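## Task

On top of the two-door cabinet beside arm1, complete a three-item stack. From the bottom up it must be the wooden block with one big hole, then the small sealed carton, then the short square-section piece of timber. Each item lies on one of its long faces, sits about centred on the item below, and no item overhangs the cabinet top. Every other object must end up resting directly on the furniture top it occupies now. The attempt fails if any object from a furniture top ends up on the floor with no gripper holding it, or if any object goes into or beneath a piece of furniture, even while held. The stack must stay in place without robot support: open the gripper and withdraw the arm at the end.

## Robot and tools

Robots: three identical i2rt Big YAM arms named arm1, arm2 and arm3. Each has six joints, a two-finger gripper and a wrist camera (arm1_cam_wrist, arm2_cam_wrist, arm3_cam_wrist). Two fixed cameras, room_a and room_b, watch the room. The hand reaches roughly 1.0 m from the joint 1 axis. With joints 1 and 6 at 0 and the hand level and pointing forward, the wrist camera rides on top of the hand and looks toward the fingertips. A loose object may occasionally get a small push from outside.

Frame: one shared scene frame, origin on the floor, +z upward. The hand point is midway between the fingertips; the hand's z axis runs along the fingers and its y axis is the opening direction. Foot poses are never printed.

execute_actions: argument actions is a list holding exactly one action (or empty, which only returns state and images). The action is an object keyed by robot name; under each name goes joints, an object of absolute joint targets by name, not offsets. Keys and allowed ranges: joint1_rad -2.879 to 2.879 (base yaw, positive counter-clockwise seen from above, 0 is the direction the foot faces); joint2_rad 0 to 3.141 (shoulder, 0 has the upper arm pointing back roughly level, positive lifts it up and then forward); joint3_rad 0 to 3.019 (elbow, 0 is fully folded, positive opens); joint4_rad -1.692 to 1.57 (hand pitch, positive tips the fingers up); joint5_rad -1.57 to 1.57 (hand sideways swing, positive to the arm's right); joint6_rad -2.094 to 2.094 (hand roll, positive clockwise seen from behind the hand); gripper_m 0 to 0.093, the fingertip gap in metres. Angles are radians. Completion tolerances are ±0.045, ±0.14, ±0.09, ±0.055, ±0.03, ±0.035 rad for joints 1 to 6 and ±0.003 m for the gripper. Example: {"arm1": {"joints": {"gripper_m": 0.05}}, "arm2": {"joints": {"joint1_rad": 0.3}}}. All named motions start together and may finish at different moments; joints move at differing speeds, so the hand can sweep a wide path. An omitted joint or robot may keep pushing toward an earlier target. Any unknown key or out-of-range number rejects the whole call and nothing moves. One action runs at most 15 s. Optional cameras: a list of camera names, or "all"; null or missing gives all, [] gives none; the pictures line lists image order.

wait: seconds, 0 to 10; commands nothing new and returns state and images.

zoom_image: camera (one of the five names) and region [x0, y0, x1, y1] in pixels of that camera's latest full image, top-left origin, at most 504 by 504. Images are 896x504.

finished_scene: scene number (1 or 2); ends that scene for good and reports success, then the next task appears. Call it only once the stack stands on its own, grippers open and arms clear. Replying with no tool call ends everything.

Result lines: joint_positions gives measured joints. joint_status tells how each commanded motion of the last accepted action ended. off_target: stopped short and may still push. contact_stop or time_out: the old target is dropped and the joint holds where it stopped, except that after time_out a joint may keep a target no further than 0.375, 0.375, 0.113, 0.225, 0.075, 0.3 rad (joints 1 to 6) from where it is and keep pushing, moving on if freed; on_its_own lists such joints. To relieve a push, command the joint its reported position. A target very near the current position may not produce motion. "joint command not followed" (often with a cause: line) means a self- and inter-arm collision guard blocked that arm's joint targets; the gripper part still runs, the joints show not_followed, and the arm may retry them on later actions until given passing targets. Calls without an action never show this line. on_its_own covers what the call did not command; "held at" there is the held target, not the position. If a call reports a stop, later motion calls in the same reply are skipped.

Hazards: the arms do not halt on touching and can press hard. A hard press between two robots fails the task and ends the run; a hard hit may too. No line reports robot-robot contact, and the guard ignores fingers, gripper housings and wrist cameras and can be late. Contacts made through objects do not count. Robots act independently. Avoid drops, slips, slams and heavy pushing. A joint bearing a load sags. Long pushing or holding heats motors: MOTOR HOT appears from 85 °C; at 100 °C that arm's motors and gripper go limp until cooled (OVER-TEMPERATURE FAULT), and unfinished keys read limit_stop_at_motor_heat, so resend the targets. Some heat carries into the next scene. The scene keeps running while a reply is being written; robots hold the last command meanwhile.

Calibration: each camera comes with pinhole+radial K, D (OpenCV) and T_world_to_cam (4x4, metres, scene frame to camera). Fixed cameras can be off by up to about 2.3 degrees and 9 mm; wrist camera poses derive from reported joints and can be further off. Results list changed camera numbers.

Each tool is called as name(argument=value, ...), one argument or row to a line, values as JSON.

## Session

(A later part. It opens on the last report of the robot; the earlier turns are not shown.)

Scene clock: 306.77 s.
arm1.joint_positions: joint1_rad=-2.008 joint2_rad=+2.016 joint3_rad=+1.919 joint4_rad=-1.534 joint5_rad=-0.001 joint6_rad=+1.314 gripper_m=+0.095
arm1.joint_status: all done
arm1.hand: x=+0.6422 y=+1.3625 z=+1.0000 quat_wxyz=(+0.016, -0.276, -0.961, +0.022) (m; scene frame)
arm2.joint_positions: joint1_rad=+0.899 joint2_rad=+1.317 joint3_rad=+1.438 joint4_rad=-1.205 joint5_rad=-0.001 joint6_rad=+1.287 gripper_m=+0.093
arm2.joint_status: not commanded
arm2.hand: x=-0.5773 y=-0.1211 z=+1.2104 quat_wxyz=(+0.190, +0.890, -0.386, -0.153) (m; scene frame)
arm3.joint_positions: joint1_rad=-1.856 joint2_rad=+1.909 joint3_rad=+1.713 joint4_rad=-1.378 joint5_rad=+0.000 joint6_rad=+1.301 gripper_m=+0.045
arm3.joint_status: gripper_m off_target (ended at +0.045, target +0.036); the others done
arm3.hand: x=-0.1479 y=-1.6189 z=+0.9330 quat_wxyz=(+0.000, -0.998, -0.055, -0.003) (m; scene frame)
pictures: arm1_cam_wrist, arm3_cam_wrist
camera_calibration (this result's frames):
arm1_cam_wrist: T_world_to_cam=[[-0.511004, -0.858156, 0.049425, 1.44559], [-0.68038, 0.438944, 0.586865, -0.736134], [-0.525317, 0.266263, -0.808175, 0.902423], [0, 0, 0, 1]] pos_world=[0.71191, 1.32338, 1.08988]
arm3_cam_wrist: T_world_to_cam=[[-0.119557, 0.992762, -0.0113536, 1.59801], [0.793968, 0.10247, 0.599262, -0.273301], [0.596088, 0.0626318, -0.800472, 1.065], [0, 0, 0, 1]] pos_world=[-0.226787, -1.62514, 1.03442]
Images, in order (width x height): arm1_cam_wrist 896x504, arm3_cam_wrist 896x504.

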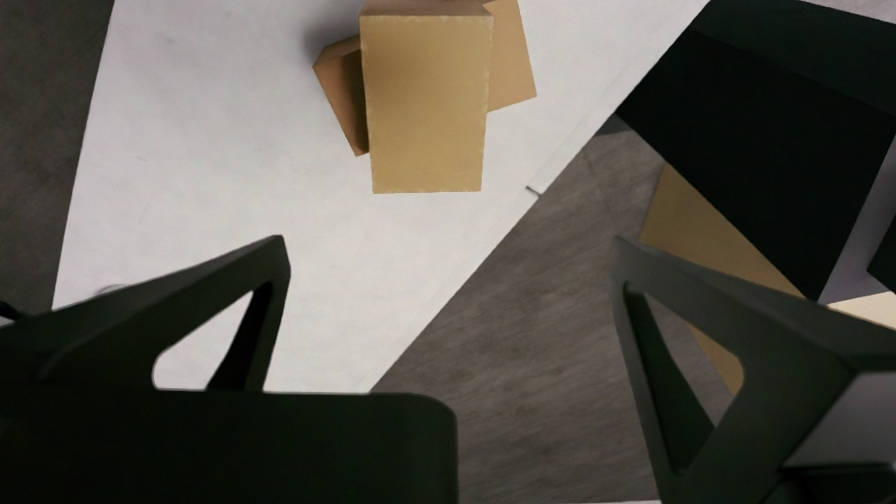

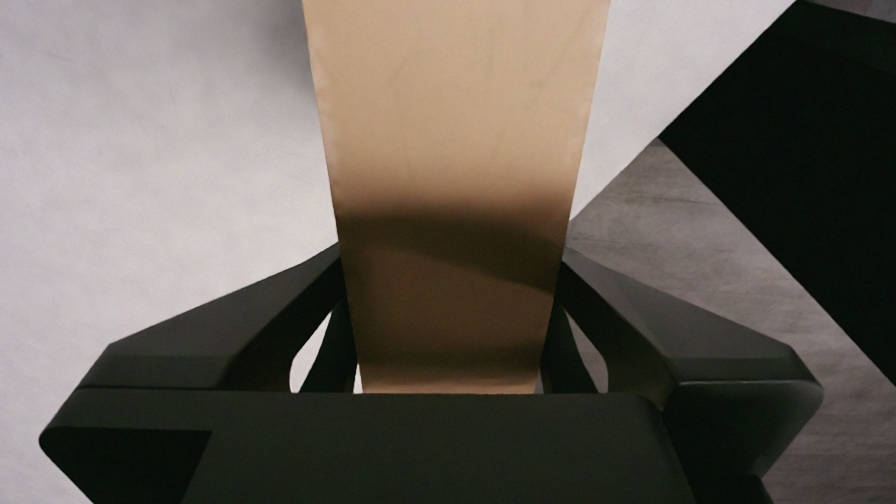

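zoom_image(
  camera="arm1_cam_wrist",
  region=[290, 0, 570, 210],
)

execute_actions(
  actions=[
    {"arm3": {"joints": {"joint1_rad": 1.52, "gripper_m": 0.036}}},
  ],
  cameras=["arm3_cam_wrist", "room_b"],
)

Region (290, 0, 570, 210) of arm1_cam_wrist's 896x504 image, scaled by 1.800, with more detail than that image has; it fills the top 378 rows of this view, and the rest is white.

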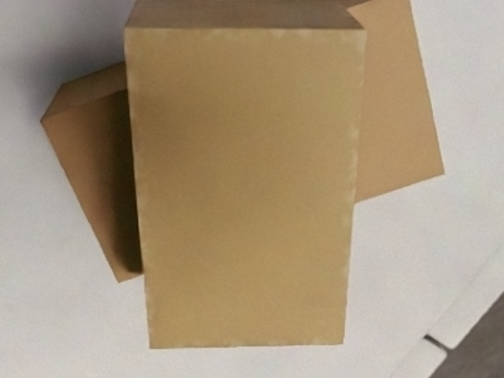

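Scene clock: 315.07 s.
arm1.joint_positions: joint1_rad=-2.008 joint2_rad=+2.016 joint3_rad=+1.919 joint4_rad=-1.534 joint5_rad=-0.001 joint6_rad=+1.315 gripper_m=+0.095
arm1.joint_status: not commanded
arm1.hand: x=+0.6422 y=+1.3625 z=+1.0000 quat_wxyz=(+0.016, -0.276, -0.961, +0.022) (m; scene frame)
arm2.joint_positions: joint1_rad=+0.899 joint2_rad=+1.317 joint3_rad=+1.438 joint4_rad=-1.205 joint5_rad=-0.001 joint6_rad=+1.287 gripper_m=+0.093
arm2.joint_status: not commanded
arm2.hand: x=-0.5773 y=-0.1211 z=+1.2104 quat_wxyz=(+0.190, +0.890, -0.386, -0.153) (m; scene frame)
arm3.joint_positions: joint1_rad=+1.531 joint2_rad=+1.909 joint3_rad=+1.713 joint4_rad=-1.378 joint5_rad=-0.003 joint6_rad=+1.301 gripper_m=+0.045
arm3.joint_status: gripper_m off_target (ended at +0.045, target +0.036); the others done
arm3.hand: x=-0.1052 y=-0.4574 z=+0.9314 quat_wxyz=(-0.001, +0.177, -0.984, +0.002) (m; scene frame)
pictures: arm3_cam_wrist, room_b
camera_calibration (this result's frames):
arm3_cam_wrist: T_world_to_cam=[[0.356989, -0.934084, -0.00675235, -0.385462], [-0.749892, -0.29089, 0.594176, -0.762902], [-0.556974, -0.207051, -0.804307, 0.724453], [0, 0, 0, 1]] pos_world=[-0.0309872, -0.431976, 1.03338]
Images, in order (width x height): arm3_cam_wrist 896x504, room_b 896x504.

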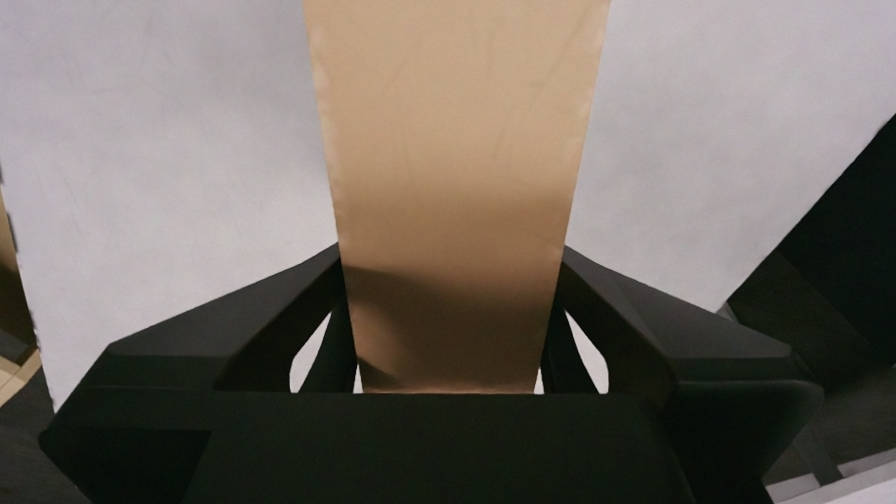

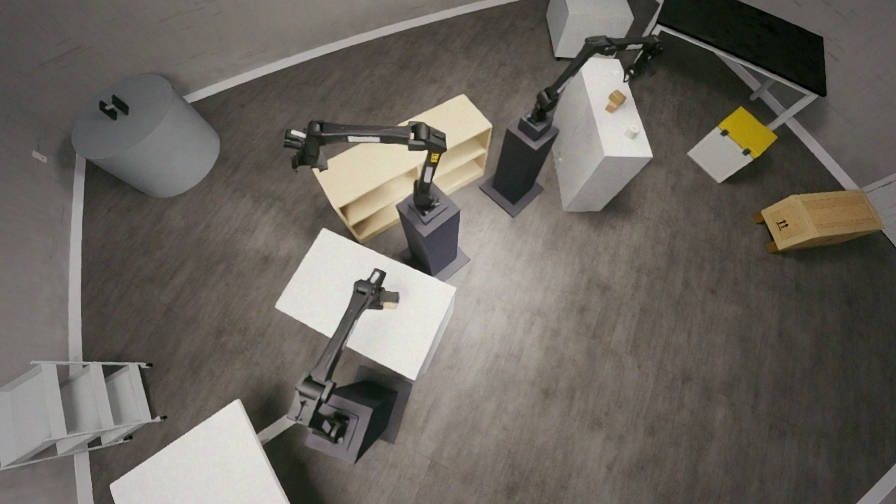

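execute_actions(
  actions=[
    {"arm3": {"joints": {"joint2_rad": 1.958, "joint3_rad": 1.577, "joint4_rad": -1.146, "gripper_m": 0.036}}, "arm1": {"joints": {"joint2_rad": 1.5, "joint3_rad": 1.6, "joint4_rad": -1.5}}},
  ],
  cameras=["arm3_cam_wrist", "room_b", "room_a"],
)

Scene clock: 394.57 s.
arm1.joint_positions: joint1_rad=-2.008 joint2_rad=+1.486 joint3_rad=+1.601 joint4_rad=-1.510 joint5_rad=-0.001 joint6_rad=+1.315 gripper_m=+0.095
arm1.joint_status: all done
arm1.hand: x=+0.5460 y=+1.2715 z=+1.1539 quat_wxyz=(-0.045, -0.276, -0.957, -0.079) (m; scene frame)
arm2.joint_positions: joint1_rad=+0.899 joint2_rad=+1.317 joint3_rad=+1.438 joint4_rad=-1.205 joint5_rad=-0.001 joint6_rad=+1.287 gripper_m=+0.093
arm2.joint_status: not commanded
arm2.hand: x=-0.5773 y=-0.1211 z=+1.2104 quat_wxyz=(+0.190, +0.890, -0.386, -0.153) (m; scene frame)
arm3.joint_positions: joint1_rad=+1.531 joint2_rad=+1.991 joint3_rad=+1.554 joint4_rad=-1.160 joint5_rad=-0.003 joint6_rad=+1.301 gripper_m=+0.045
arm3.joint_status: gripper_m off_target (ended at +0.045, target +0.036); the others done
arm3.hand: x=-0.1041 y=-0.4651 z=+0.8272 quat_wxyz=(+0.000, +0.177, -0.984, +0.014) (m; scene frame)
pictures: arm3_cam_wrist, room_a, room_b
camera_calibration (this result's frames):
arm3_cam_wrist: T_world_to_cam=[[0.356868, -0.934018, 0.0159854, -0.412567], [-0.751143, -0.276738, 0.599334, -0.700125], [-0.555365, -0.22589, -0.80034, 0.627812], [0, 0, 0, 1]] pos_world=[-0.029997, -0.437279, 0.928666]
Images, in order (width x height): arm3_cam_wrist 896x504, room_a 896x504, room_b 896x504.

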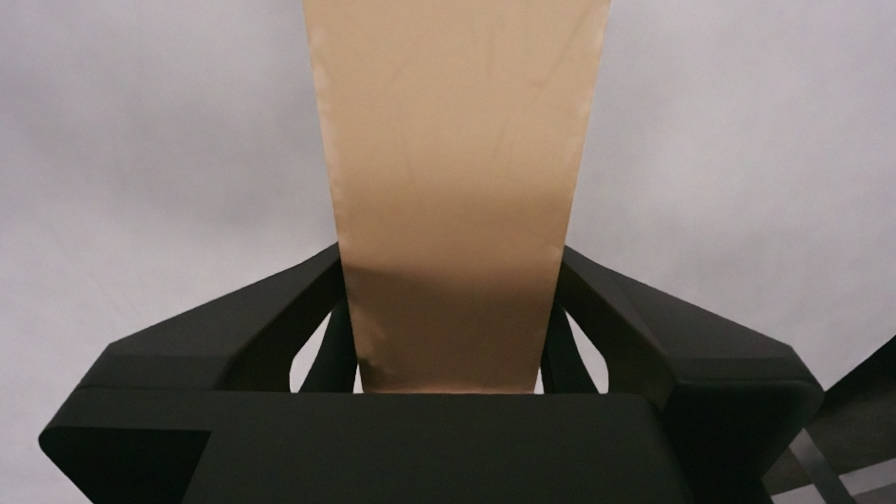

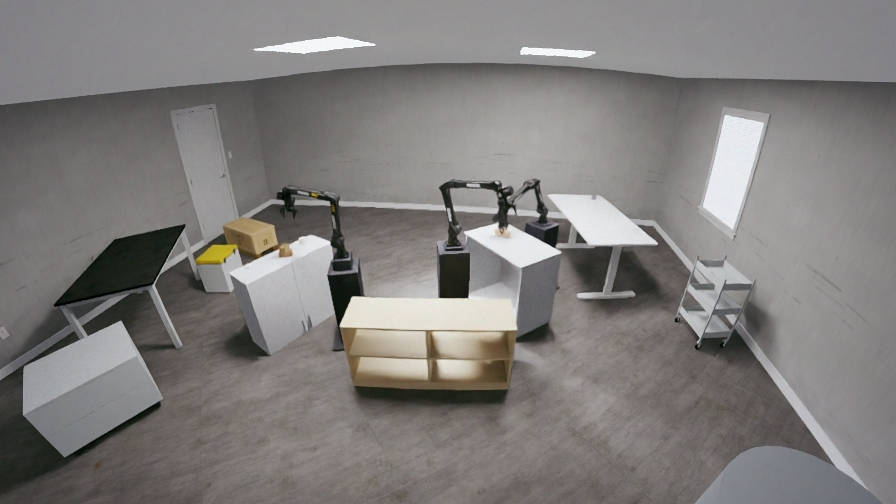

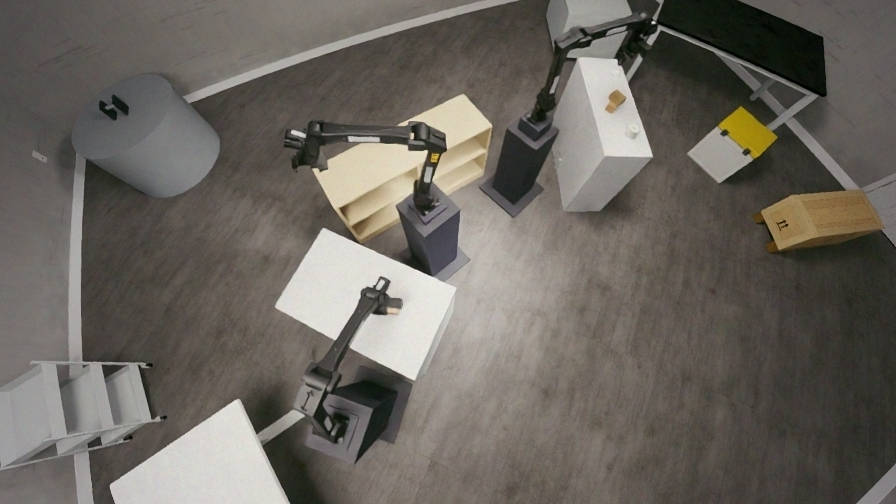

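execute_actions(
  actions=[
    {"arm3": {"joints": {"joint2_rad": 2.02, "gripper_m": 0.036}}},
  ],
  cameras=["arm3_cam_wrist"],
)

zoom_image(
  camera="room_b",
  region=[290, 70, 530, 250],
)

Scene clock: 405.40 s.
arm1.joint_positions: joint1_rad=-2.008 joint2_rad=+1.486 joint3_rad=+1.601 joint4_rad=-1.510 joint5_rad=-0.001 joint6_rad=+1.315 gripper_m=+0.095
arm1.joint_status: not commanded
arm1.hand: x=+0.5460 y=+1.2715 z=+1.1539 quat_wxyz=(-0.045, -0.276, -0.957, -0.079) (m; scene frame)
arm2.joint_positions: joint1_rad=+0.899 joint2_rad=+1.317 joint3_rad=+1.438 joint4_rad=-1.205 joint5_rad=-0.001 joint6_rad=+1.287 gripper_m=+0.093
arm2.joint_status: not commanded
arm2.hand: x=-0.5773 y=-0.1211 z=+1.2104 quat_wxyz=(+0.190, +0.890, -0.386, -0.153) (m; scene frame)
arm3.joint_positions: joint1_rad=+1.531 joint2_rad=+2.018 joint3_rad=+1.554 joint4_rad=-1.156 joint5_rad=-0.002 joint6_rad=+1.302 gripper_m=+0.045
arm3.joint_status: gripper_m off_target (ended at +0.045, target +0.036); the others done
arm3.hand: x=-0.1037 y=-0.4666 z=+0.8124 quat_wxyz=(+0.001, +0.176, -0.984, +0.025) (m; scene frame)
pictures: arm3_cam_wrist
camera_calibration (this result's frames):
arm3_cam_wrist: T_world_to_cam=[[0.356008, -0.933713, 0.0379382, -0.43165], [-0.753236, -0.262694, 0.603016, -0.688061], [-0.553077, -0.243255, -0.796827, 0.605186], [0, 0, 0, 1]] pos_world=[-0.0298866, -0.436572, 0.913516]
Images, in order (width x height): arm3_cam_wrist 896x504.

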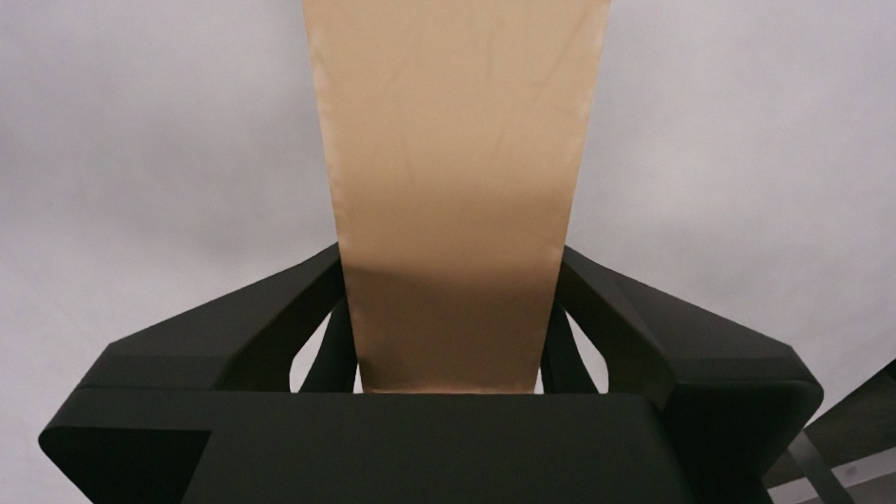

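This scene's latest camera images include none from room_b. They are from: arm3_cam_wrist. Call execute_actions without "cameras", or with room_b in "cameras", to get its image.

execute_actions(
  actions=[
    {"arm3": {"joints": {"joint2_rad": 2.046, "joint4_rad": -1.085, "gripper_m": 0.036}}},
  ],
  cameras=["arm3_cam_wrist", "room_b", "room_a"],
)

zoom_image(
  camera="room_b",
  region=[290, 70, 530, 250],
)

zoom_image(
  camera="room_a",
  region=[450, 190, 570, 280],
)

Scene clock: 414.60 s.
arm1.joint_positions: joint1_rad=-2.008 joint2_rad=+1.486 joint3_rad=+1.601 joint4_rad=-1.510 joint5_rad=-0.001 joint6_rad=+1.315 gripper_m=+0.095
arm1.joint_status: not commanded
arm1.hand: x=+0.5460 y=+1.2715 z=+1.1539 quat_wxyz=(-0.045, -0.276, -0.957, -0.079) (m; scene frame)
arm2.joint_positions: joint1_rad=+0.899 joint2_rad=+1.317 joint3_rad=+1.438 joint4_rad=-1.205 joint5_rad=-0.001 joint6_rad=+1.287 gripper_m=+0.093
arm2.joint_status: not commanded
arm2.hand: x=-0.5773 y=-0.1211 z=+1.2104 quat_wxyz=(+0.190, +0.890, -0.386, -0.153) (m; scene frame)
arm3.joint_positions: joint1_rad=+1.531 joint2_rad=+2.019 joint3_rad=+1.554 joint4_rad=-1.108 joint5_rad=-0.003 joint6_rad=+1.302 gripper_m=+0.045
arm3.joint_status: gripper_m off_target (ended at +0.045, target +0.036); the others done
arm3.hand: x=-0.1049 y=-0.4550 z=+0.8112 quat_wxyz=(-0.001, +0.177, -0.984, +0.002) (m; scene frame)
pictures: arm3_cam_wrist, room_a, room_b
camera_calibration (this result's frames):
arm3_cam_wrist: T_world_to_cam=[[0.356274, -0.934354, -0.00722457, -0.383964], [-0.74987, -0.290525, 0.594382, -0.690557], [-0.557461, -0.206345, -0.804151, 0.628639], [0, 0, 0, 1]] pos_world=[-0.0305898, -0.429666, 0.913201]
Images, in order (width x height): arm3_cam_wrist 896x504, room_a 896x504, room_b 896x504.

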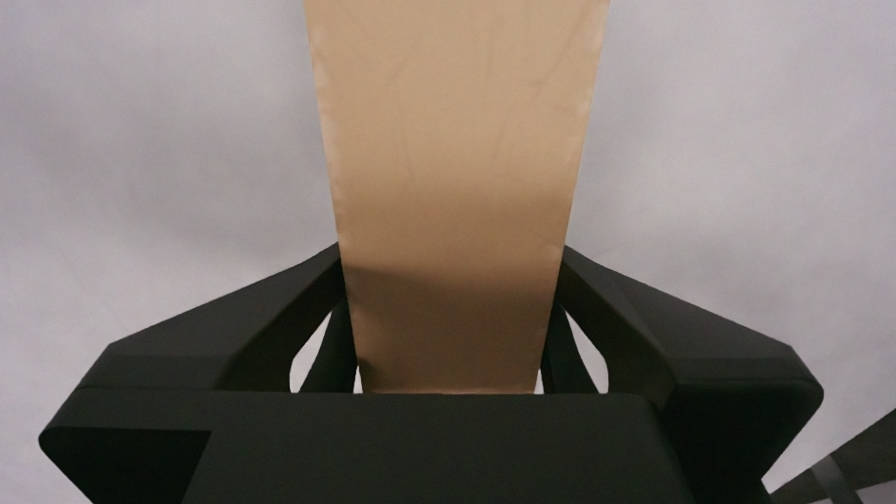

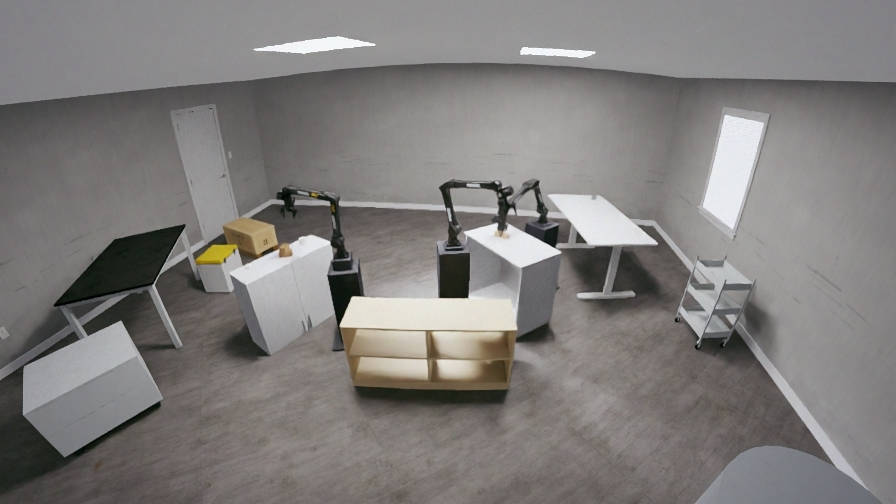

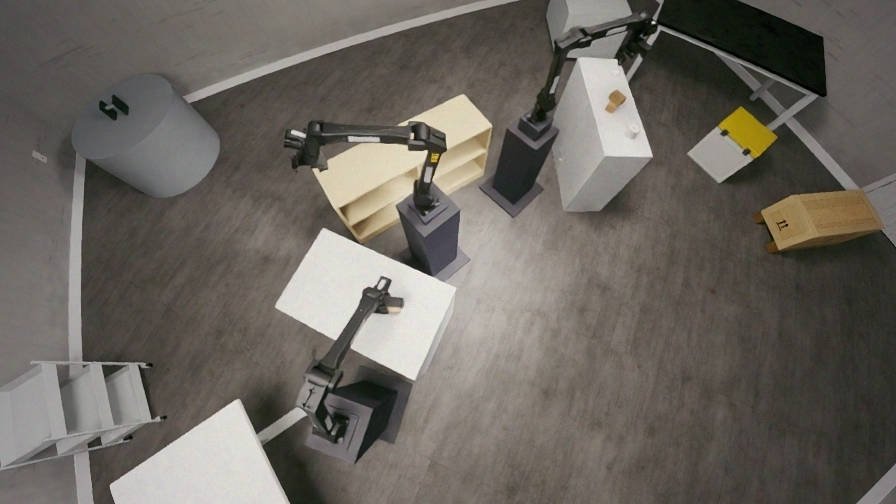

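Region (290, 70, 530, 250) of room_b's 896x504 image, scaled by 2.100, with more detail than that image has; it fills the top 378 rows of this view, and the rest is white.

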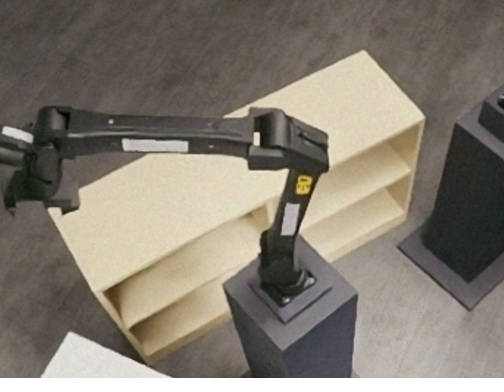

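Region (450, 190, 570, 280) of room_a's 896x504 image, scaled by 4.200, with more detail than that image has; it fills the top 378 rows of this view, and the rest is white.

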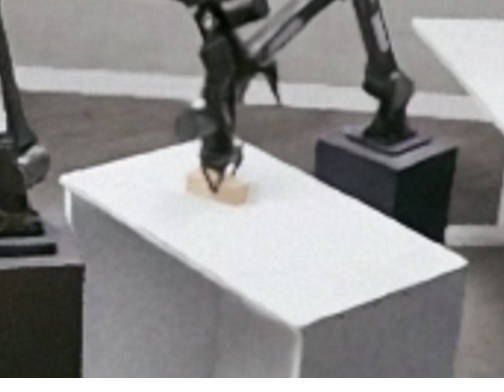

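execute_actions(
  actions=[
    {"arm3": {"joints": {"joint2_rad": 2.019, "gripper_m": 0.093}}, "arm1": {"joints": {"joint1_rad": 0.78, "joint6_rad": 0.0}}},
  ],
  cameras=["arm3_cam_wrist", "arm1_cam_wrist", "room_b"],
)

Scene clock: 503.67 s.
arm1.joint_positions: joint1_rad=+0.786 joint2_rad=+1.504 joint3_rad=+1.601 joint4_rad=-1.510 joint5_rad=-0.001 joint6_rad=+0.014 gripper_m=+0.095
arm1.joint_status: all done
arm1.hand: x=-0.2475 y=+0.7521 z=+1.1406 quat_wxyz=(+0.014, +0.978, +0.195, -0.075) (m; scene frame)
arm2.joint_positions: joint1_rad=+0.899 joint2_rad=+1.317 joint3_rad=+1.438 joint4_rad=-1.205 joint5_rad=-0.001 joint6_rad=+1.287 gripper_m=+0.093
arm2.joint_status: not commanded
arm2.hand: x=-0.5773 y=-0.1211 z=+1.2104 quat_wxyz=(+0.190, +0.890, -0.386, -0.153) (m; scene frame)
arm3.joint_positions: joint1_rad=+1.531 joint2_rad=+2.020 joint3_rad=+1.554 joint4_rad=-1.099 joint5_rad=-0.003 joint6_rad=+1.303 gripper_m=+0.093
arm3.joint_status: all done
arm3.hand: x=-0.1050 y=-0.4529 z=+0.8108 quat_wxyz=(-0.001, +0.176, -0.984, -0.002) (m; scene frame)
pictures: arm1_cam_wrist, arm3_cam_wrist, room_b
camera_calibration (this result's frames):
arm1_cam_wrist: T_world_to_cam=[[-0.404034, 0.914738, 0.00323187, -0.794086], [0.821882, 0.361464, 0.440288, -0.558772], [0.40158, 0.180548, -0.897851, 1.10731], [0, 0, 0, 1]] pos_world=[-0.306266, 0.728435, 1.24278]
arm3_cam_wrist: T_world_to_cam=[[0.355952, -0.934387, -0.0148239, -0.375877], [-0.749786, -0.295025, 0.592268, -0.690095], [-0.557781, -0.199704, -0.805605, 0.63281], [0, 0, 0, 1]] pos_world=[-0.030661, -0.428435, 0.912944]
Images, in order (width x height): arm1_cam_wrist 896x504, arm3_cam_wrist 896x504, room_b 896x504.

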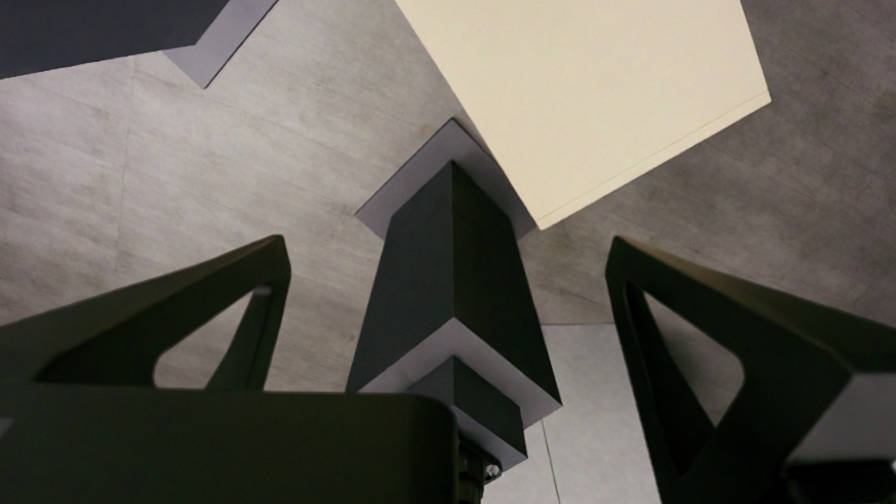

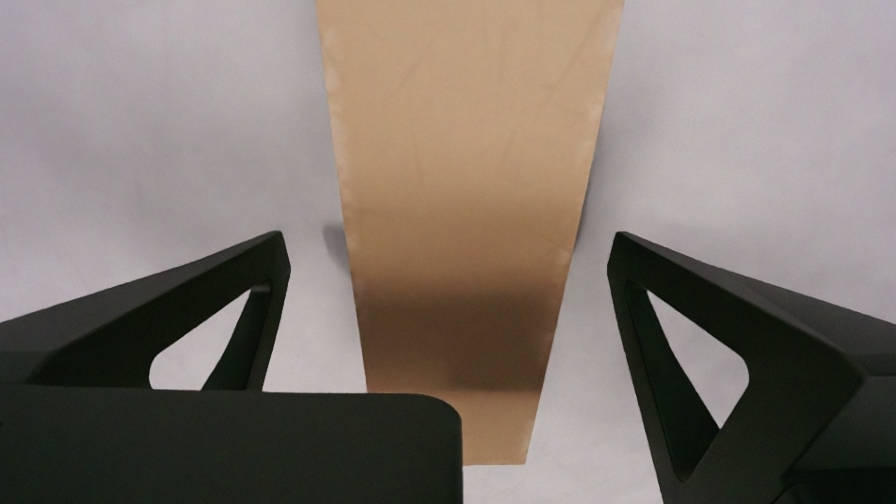

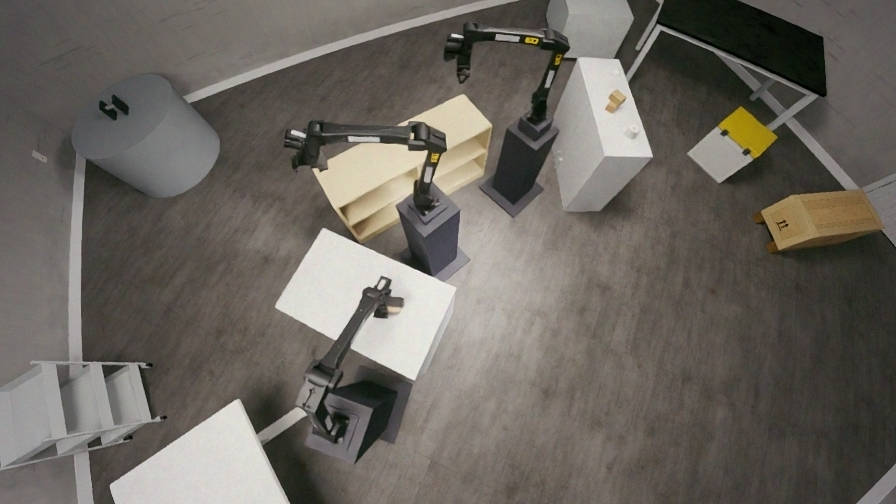

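execute_actions(
  actions=[
    {"arm3": {"joints": {"joint2_rad": 1.78, "joint4_rad": -1.33}}, "arm2": {"joints": {"joint1_rad": 1.3, "joint6_rad": 1.31}}, "arm1": {"joints": {"joint1_rad": -0.15}}},
  ],
  cameras=["room_b"],
)

Scene clock: 536.80 s.
arm1.joint_positions: joint1_rad=-0.155 joint2_rad=+1.504 joint3_rad=+1.601 joint4_rad=-1.510 joint5_rad=+0.000 joint6_rad=+0.013 gripper_m=+0.095
arm1.joint_status: all done
arm1.hand: x=-0.2192 y=+1.1896 z=+1.1434 quat_wxyz=(-0.024, +0.960, -0.269, -0.076) (m; scene frame)
arm2.joint_positions: joint1_rad=+1.309 joint2_rad=+1.317 joint3_rad=+1.438 joint4_rad=-1.205 joint5_rad=-0.001 joint6_rad=+1.297 gripper_m=+0.093
arm2.joint_status: all done
arm2.hand: x=-0.4537 y=-0.2758 z=+1.2114 quat_wxyz=(+0.218, +0.948, -0.201, -0.112) (m; scene frame)
arm3.joint_positions: joint1_rad=+1.531 joint2_rad=+1.787 joint3_rad=+1.554 joint4_rad=-1.318 joint5_rad=-0.002 joint6_rad=+1.303 gripper_m=+0.093
arm3.joint_status: all done
arm3.hand: x=-0.1018 y=-0.4969 z=+0.9381 quat_wxyz=(-0.002, +0.176, -0.984, -0.009) (m; scene frame)
pictures: room_b
Images, in order (width x height): room_b 896x504.

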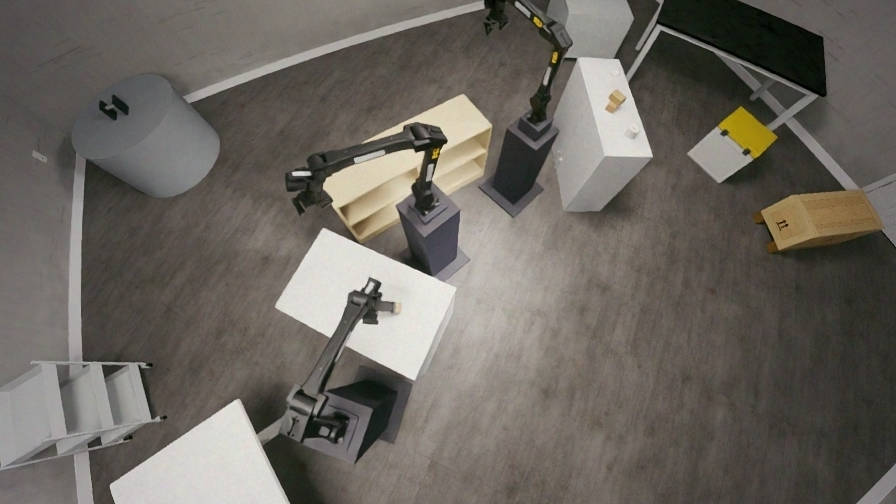

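execute_actions(
  actions=[
    {"arm3": {"joints": {"joint1_rad": -0.1, "joint2_rad": 1.3, "joint3_rad": 1.5, "joint4_rad": -1.3, "joint6_rad": 0.0}}, "arm2": {"joints": {"joint1_rad": 2.076, "joint2_rad": 1.905, "joint3_rad": 1.426, "joint4_rad": -1.048, "joint5_rad": 0.0, "joint6_rad": 1.31}}},
  ],
  cameras=["arm2_cam_wrist", "room_b"],
)

Scene clock: 548.17 s.
arm1.joint_positions: joint1_rad=-0.155 joint2_rad=+1.504 joint3_rad=+1.601 joint4_rad=-1.510 joint5_rad=+0.000 joint6_rad=+0.013 gripper_m=+0.095
arm1.joint_status: not commanded
arm1.hand: x=-0.2192 y=+1.1896 z=+1.1434 quat_wxyz=(-0.024, +0.960, -0.269, -0.076) (m; scene frame)
arm2.joint_positions: joint1_rad=+2.080 joint2_rad=+1.921 joint3_rad=+1.416 joint4_rad=-1.051 joint5_rad=-0.002 joint6_rad=+1.298 gripper_m=+0.093
arm2.joint_status: all done
arm2.hand: x=-0.1000 y=-0.4555 z=+0.9016 quat_wxyz=(+0.012, +0.984, +0.176, -0.002) (m; scene frame)
arm3.joint_positions: joint1_rad=-0.101 joint2_rad=+1.316 joint3_rad=+1.478 joint4_rad=-1.307 joint5_rad=+0.000 joint6_rad=+0.012 gripper_m=+0.093
arm3.joint_status: all done
arm3.hand: x=+0.4149 y=-1.0291 z=+1.1416 quat_wxyz=(-0.214, +0.007, -0.977, -0.003) (m; scene frame)
pictures: arm2_cam_wrist, room_b
camera_calibration (this result's frames):
arm2_cam_wrist: T_world_to_cam=[[-0.326725, 0.94481, -0.0241587, 0.420986], [0.766707, 0.279909, 0.577764, -0.313788], [0.55264, 0.170248, -0.815846, 0.994213], [0, 0, 0, 1]] pos_world=[-0.171311, -0.479182, 1.00259]
Images, in order (width x height): arm2_cam_wrist 896x504, room_b 896x504.

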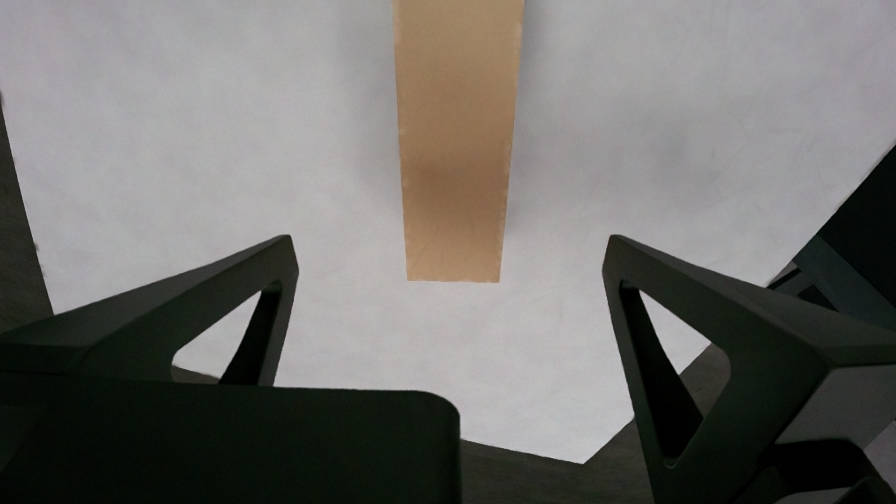

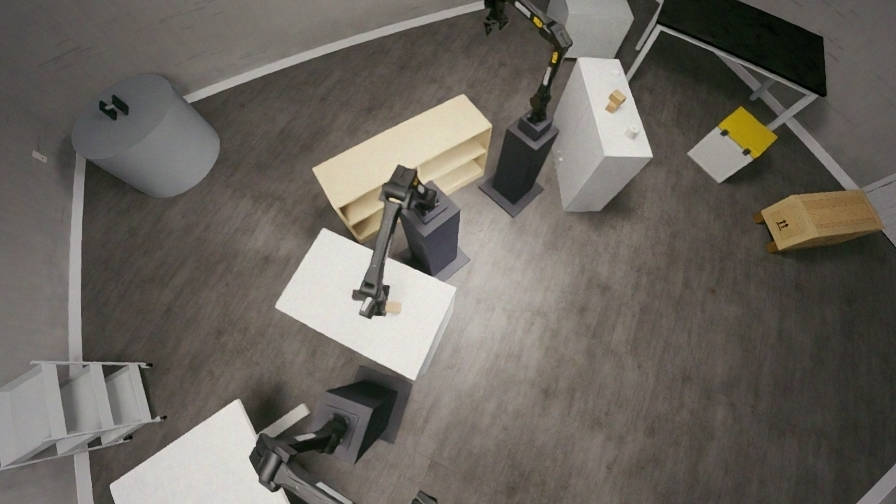

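execute_actions(
  actions=[
    {"arm2": {"joints": {"joint2_rad": 2.034, "joint3_rad": 1.365, "joint4_rad": -0.866}}},
  ],
  cameras=["arm2_cam_wrist"],
)

Scene clock: 568.73 s.
arm1.joint_positions: joint1_rad=-0.155 joint2_rad=+1.504 joint3_rad=+1.601 joint4_rad=-1.510 joint5_rad=+0.000 joint6_rad=+0.013 gripper_m=+0.095
arm1.joint_status: not commanded
arm1.hand: x=-0.2192 y=+1.1896 z=+1.1434 quat_wxyz=(-0.024, +0.960, -0.269, -0.076) (m; scene frame)
arm2.joint_positions: joint1_rad=+2.080 joint2_rad=+2.041 joint3_rad=+1.363 joint4_rad=-0.876 joint5_rad=-0.002 joint6_rad=+1.298 gripper_m=+0.093
arm2.joint_status: all done
arm2.hand: x=-0.1000 y=-0.4582 z=+0.8211 quat_wxyz=(+0.012, +0.984, +0.176, -0.002) (m; scene frame)
arm3.joint_positions: joint1_rad=-0.101 joint2_rad=+1.316 joint3_rad=+1.478 joint4_rad=-1.307 joint5_rad=+0.000 joint6_rad=+0.012 gripper_m=+0.093
arm3.joint_status: not commanded
arm3.hand: x=+0.4149 y=-1.0291 z=+1.1416 quat_wxyz=(-0.214, +0.007, -0.977, -0.003) (m; scene frame)
pictures: arm2_cam_wrist
camera_calibration (this result's frames):
arm2_cam_wrist: T_world_to_cam=[[-0.326727, 0.944781, -0.0252663, 0.42248], [0.766653, 0.280571, 0.577514, -0.265954], [0.552714, 0.169319, -0.815989, 0.928706], [0, 0, 0, 1]] pos_world=[-0.171378, -0.48178, 0.922081]
Images, in order (width x height): arm2_cam_wrist 896x504.

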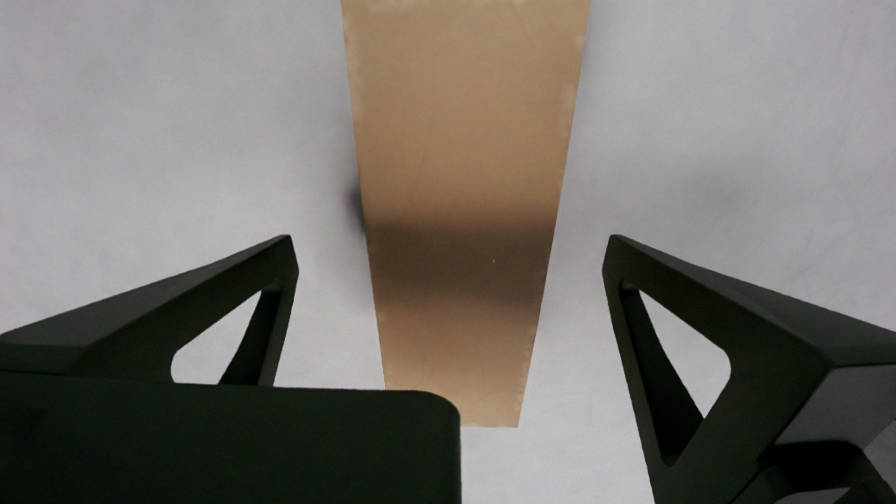

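execute_actions(
  actions=[
    {"arm2": {"joints": {"joint2_rad": 2.062, "joint4_rad": -0.85}}},
  ],
  cameras=[],
)

Scene clock: 587.70 s.
arm1.joint_positions: joint1_rad=-0.155 joint2_rad=+1.504 joint3_rad=+1.601 joint4_rad=-1.510 joint5_rad=+0.000 joint6_rad=+0.013 gripper_m=+0.095
arm1.joint_status: not commanded
arm1.hand: x=-0.2192 y=+1.1896 z=+1.1434 quat_wxyz=(-0.024, +0.960, -0.269, -0.076) (m; scene frame)
arm2.joint_positions: joint1_rad=+2.080 joint2_rad=+2.041 joint3_rad=+1.363 joint4_rad=-0.861 joint5_rad=-0.002 joint6_rad=+1.298 gripper_m=+0.093
arm2.joint_status: all done
arm2.hand: x=-0.0997 y=-0.4618 z=+0.8212 quat_wxyz=(+0.020, +0.984, +0.176, -0.003) (m; scene frame)
arm3.joint_positions: joint1_rad=-0.101 joint2_rad=+1.316 joint3_rad=+1.478 joint4_rad=-1.307 joint5_rad=+0.000 joint6_rad=+0.012 gripper_m=+0.093
arm3.joint_status: not commanded
arm3.hand: x=+0.4149 y=-1.0291 z=+1.1416 quat_wxyz=(-0.214, +0.007, -0.977, -0.003) (m; scene frame)
pictures: none
No camera images: the call's "cameras" was empty. Leave "cameras" out to get every camera's image.

execute_actions(
  actions=[
    {"arm2": {"joints": {"joint2_rad": 2.074}}},
  ],
  cameras=["arm2_cam_wrist"],
)

Scene clock: 592.60 s.
arm1.joint_positions: joint1_rad=-0.155 joint2_rad=+1.504 joint3_rad=+1.601 joint4_rad=-1.510 joint5_rad=+0.000 joint6_rad=+0.013 gripper_m=+0.095
arm1.joint_status: not commanded
arm1.hand: x=-0.2192 y=+1.1896 z=+1.1434 quat_wxyz=(-0.024, +0.960, -0.269, -0.076) (m; scene frame)
arm2.joint_positions: joint1_rad=+2.080 joint2_rad=+2.053 joint3_rad=+1.363 joint4_rad=-0.861 joint5_rad=-0.002 joint6_rad=+1.298 gripper_m=+0.093
arm2.joint_status: all done
arm2.hand: x=-0.0999 y=-0.4598 z=+0.8146 quat_wxyz=(+0.014, +0.984, +0.176, -0.002) (m; scene frame)
arm3.joint_positions: joint1_rad=-0.101 joint2_rad=+1.316 joint3_rad=+1.478 joint4_rad=-1.307 joint5_rad=+0.000 joint6_rad=+0.012 gripper_m=+0.093
arm3.joint_status: not commanded
arm3.hand: x=+0.4149 y=-1.0291 z=+1.1416 quat_wxyz=(-0.214, +0.007, -0.977, -0.003) (m; scene frame)
pictures: arm2_cam_wrist
camera_calibration (this result's frames):
arm2_cam_wrist: T_world_to_cam=[[-0.32673, 0.944696, -0.0282198, 0.426213], [0.76651, 0.282335, 0.576845, -0.260526], [0.55291, 0.166842, -0.816366, 0.922845], [0, 0, 0, 1]] pos_world=[-0.171298, -0.483055, 0.91569]
Images, in order (width x height): arm2_cam_wrist 896x504.

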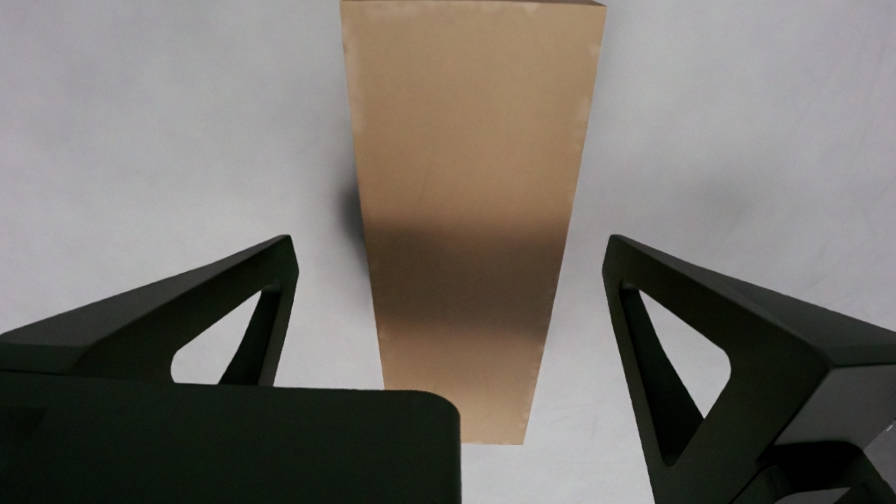

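execute_actions(
  actions=[
    {"arm2": {"joints": {"gripper_m": 0.036}}},
  ],
  cameras=["arm2_cam_wrist"],
)

Scene clock: 596.13 s.
arm1.joint_positions: joint1_rad=-0.155 joint2_rad=+1.504 joint3_rad=+1.601 joint4_rad=-1.510 joint5_rad=+0.000 joint6_rad=+0.013 gripper_m=+0.095
arm1.joint_status: not commanded
arm1.hand: x=-0.2192 y=+1.1896 z=+1.1434 quat_wxyz=(-0.024, +0.960, -0.269, -0.076) (m; scene frame)
arm2.joint_positions: joint1_rad=+2.080 joint2_rad=+2.054 joint3_rad=+1.363 joint4_rad=-0.860 joint5_rad=-0.001 joint6_rad=+1.299 gripper_m=+0.045
arm2.joint_status: gripper_m off_target (ended at +0.045, target +0.036)
arm2.hand: x=-0.1000 y=-0.4600 z=+0.8144 quat_wxyz=(+0.014, +0.984, +0.175, -0.002) (m; scene frame)
arm3.joint_positions: joint1_rad=-0.101 joint2_rad=+1.316 joint3_rad=+1.478 joint4_rad=-1.307 joint5_rad=+0.000 joint6_rad=+0.012 gripper_m=+0.093
arm3.joint_status: not commanded
arm3.hand: x=+0.4149 y=-1.0291 z=+1.1416 quat_wxyz=(-0.214, +0.007, -0.977, -0.003) (m; scene frame)
pictures: arm2_cam_wrist
camera_calibration (this result's frames):
arm2_cam_wrist: T_world_to_cam=[[-0.32601, 0.944925, -0.0288698, 0.427103], [0.766899, 0.282199, 0.576393, -0.259969], [0.552796, 0.16577, -0.816662, 0.922484], [0, 0, 0, 1]] pos_world=[-0.171335, -0.483137, 0.915532]
Images, in order (width x height): arm2_cam_wrist 896x504.

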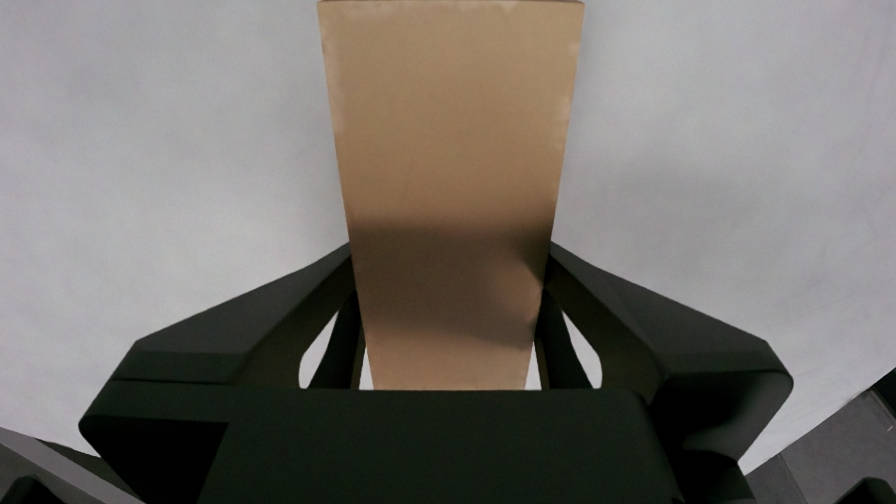

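execute_actions(
  actions=[
    {"arm2": {"joints": {"joint2_rad": 1.84, "joint3_rad": 1.66, "joint4_rad": -1.375, "gripper_m": 0.036}}},
  ],
  cameras=["arm2_cam_wrist"],
)

execute_actions(
  actions=[
    {"arm2": {"joints": {"joint1_rad": -0.697, "joint6_rad": 1.0, "gripper_m": 0.036}}},
  ],
  cameras=["arm2_cam_wrist", "room_b"],
)

Scene clock: 628.30 s.
arm1.joint_positions: joint1_rad=-0.155 joint2_rad=+1.504 joint3_rad=+1.601 joint4_rad=-1.510 joint5_rad=+0.000 joint6_rad=+0.013 gripper_m=+0.095
arm1.joint_status: not commanded
arm1.hand: x=-0.2192 y=+1.1896 z=+1.1434 quat_wxyz=(-0.024, +0.960, -0.269, -0.076) (m; scene frame)
arm2.joint_positions: joint1_rad=+2.080 joint2_rad=+1.843 joint3_rad=+1.641 joint4_rad=-1.366 joint5_rad=-0.001 joint6_rad=+1.299 gripper_m=+0.045
arm2.joint_status: gripper_m off_target (ended at +0.045, target +0.036); the others done
arm2.hand: x=-0.0989 y=-0.4650 z=+1.0238 quat_wxyz=(+0.006, +0.985, +0.175, -0.002) (m; scene frame)
arm3.joint_positions: joint1_rad=-0.101 joint2_rad=+1.316 joint3_rad=+1.478 joint4_rad=-1.307 joint5_rad=+0.000 joint6_rad=+0.012 gripper_m=+0.093
arm3.joint_status: not commanded
arm3.hand: x=+0.4149 y=-1.0291 z=+1.1416 quat_wxyz=(-0.214, +0.007, -0.977, -0.003) (m; scene frame)
pictures: arm2_cam_wrist
camera_calibration (this result's frames):
arm2_cam_wrist: T_world_to_cam=[[-0.325984, 0.945297, -0.0121556, 0.421262], [0.767928, 0.272274, 0.579787, -0.388024], [0.551381, 0.179666, -0.814677, 1.09799], [0, 0, 0, 1]] pos_world=[-0.170113, -0.489841, 1.1246]
Images, in order (width x height): arm2_cam_wrist 896x504.

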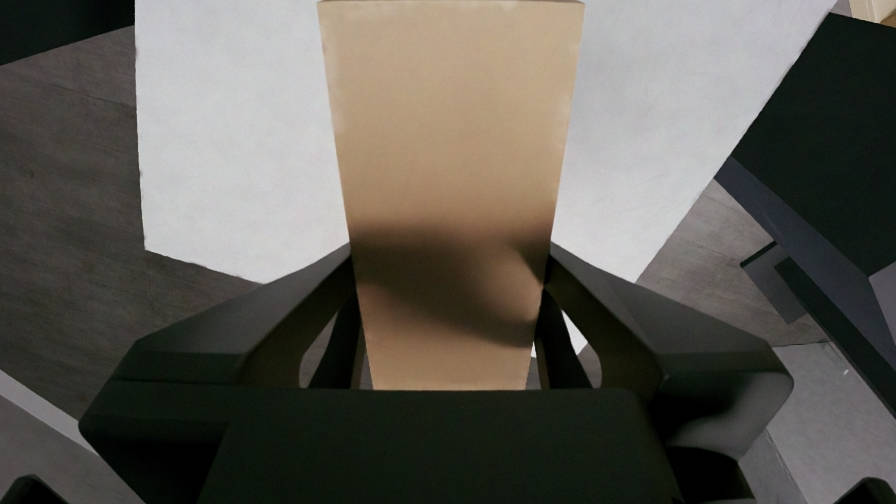

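Scene clock: 630.77 s.
arm1.joint_positions: joint1_rad=-0.155 joint2_rad=+1.504 joint3_rad=+1.601 joint4_rad=-1.510 joint5_rad=+0.000 joint6_rad=+0.013 gripper_m=+0.095
arm1.joint_status: not commanded
arm1.hand: x=-0.2192 y=+1.1896 z=+1.1434 quat_wxyz=(-0.024, +0.960, -0.269, -0.076) (m; scene frame)
arm2.joint_positions: joint1_rad=-0.707 joint2_rad=+1.845 joint3_rad=+1.641 joint4_rad=-1.366 joint5_rad=+0.002 joint6_rad=+1.012 gripper_m=+0.045
arm2.joint_status: gripper_m off_target (ended at +0.045, target +0.036); the others done
arm2.hand: x=-0.3799 y=+0.6096 z=+1.0141 quat_wxyz=(+0.002, +0.476, -0.879, +0.003) (m; scene frame)
arm3.joint_positions: joint1_rad=-0.101 joint2_rad=+1.316 joint3_rad=+1.478 joint4_rad=-1.307 joint5_rad=+0.000 joint6_rad=+0.012 gripper_m=+0.093
arm3.joint_status: not commanded
arm3.hand: x=+0.4149 y=-1.0291 z=+1.1416 quat_wxyz=(-0.214, +0.007, -0.977, -0.003) (m; scene frame)
pictures: arm2_cam_wrist, room_b
camera_calibration (this result's frames):
arm2_cam_wrist: T_world_to_cam=[[0.826391, -0.563096, 0.00098881, 0.657729], [-0.45535, -0.667229, 0.589459, -0.361055], [-0.331262, -0.487574, -0.807798, 1.11647], [0, 0, 0, 1]] pos_world=[-0.338102, 0.67382, 1.11406]
Images, in order (width x height): arm2_cam_wrist 896x504, room_b 896x504.

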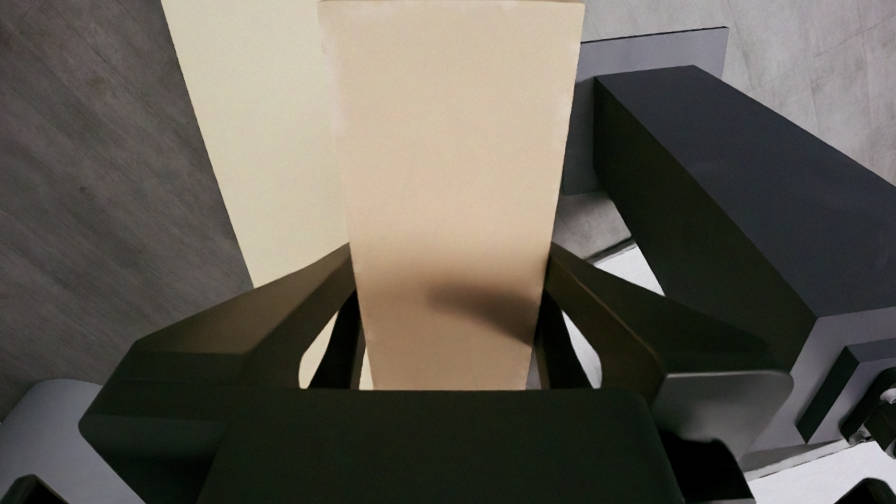

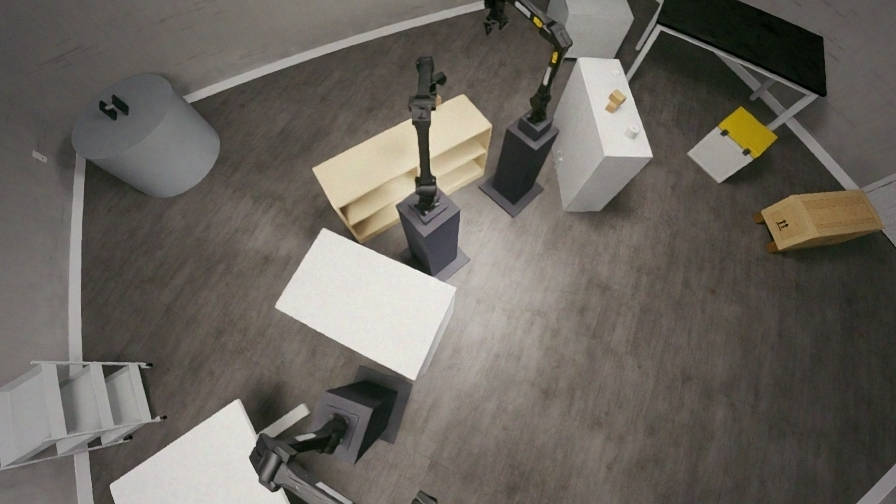

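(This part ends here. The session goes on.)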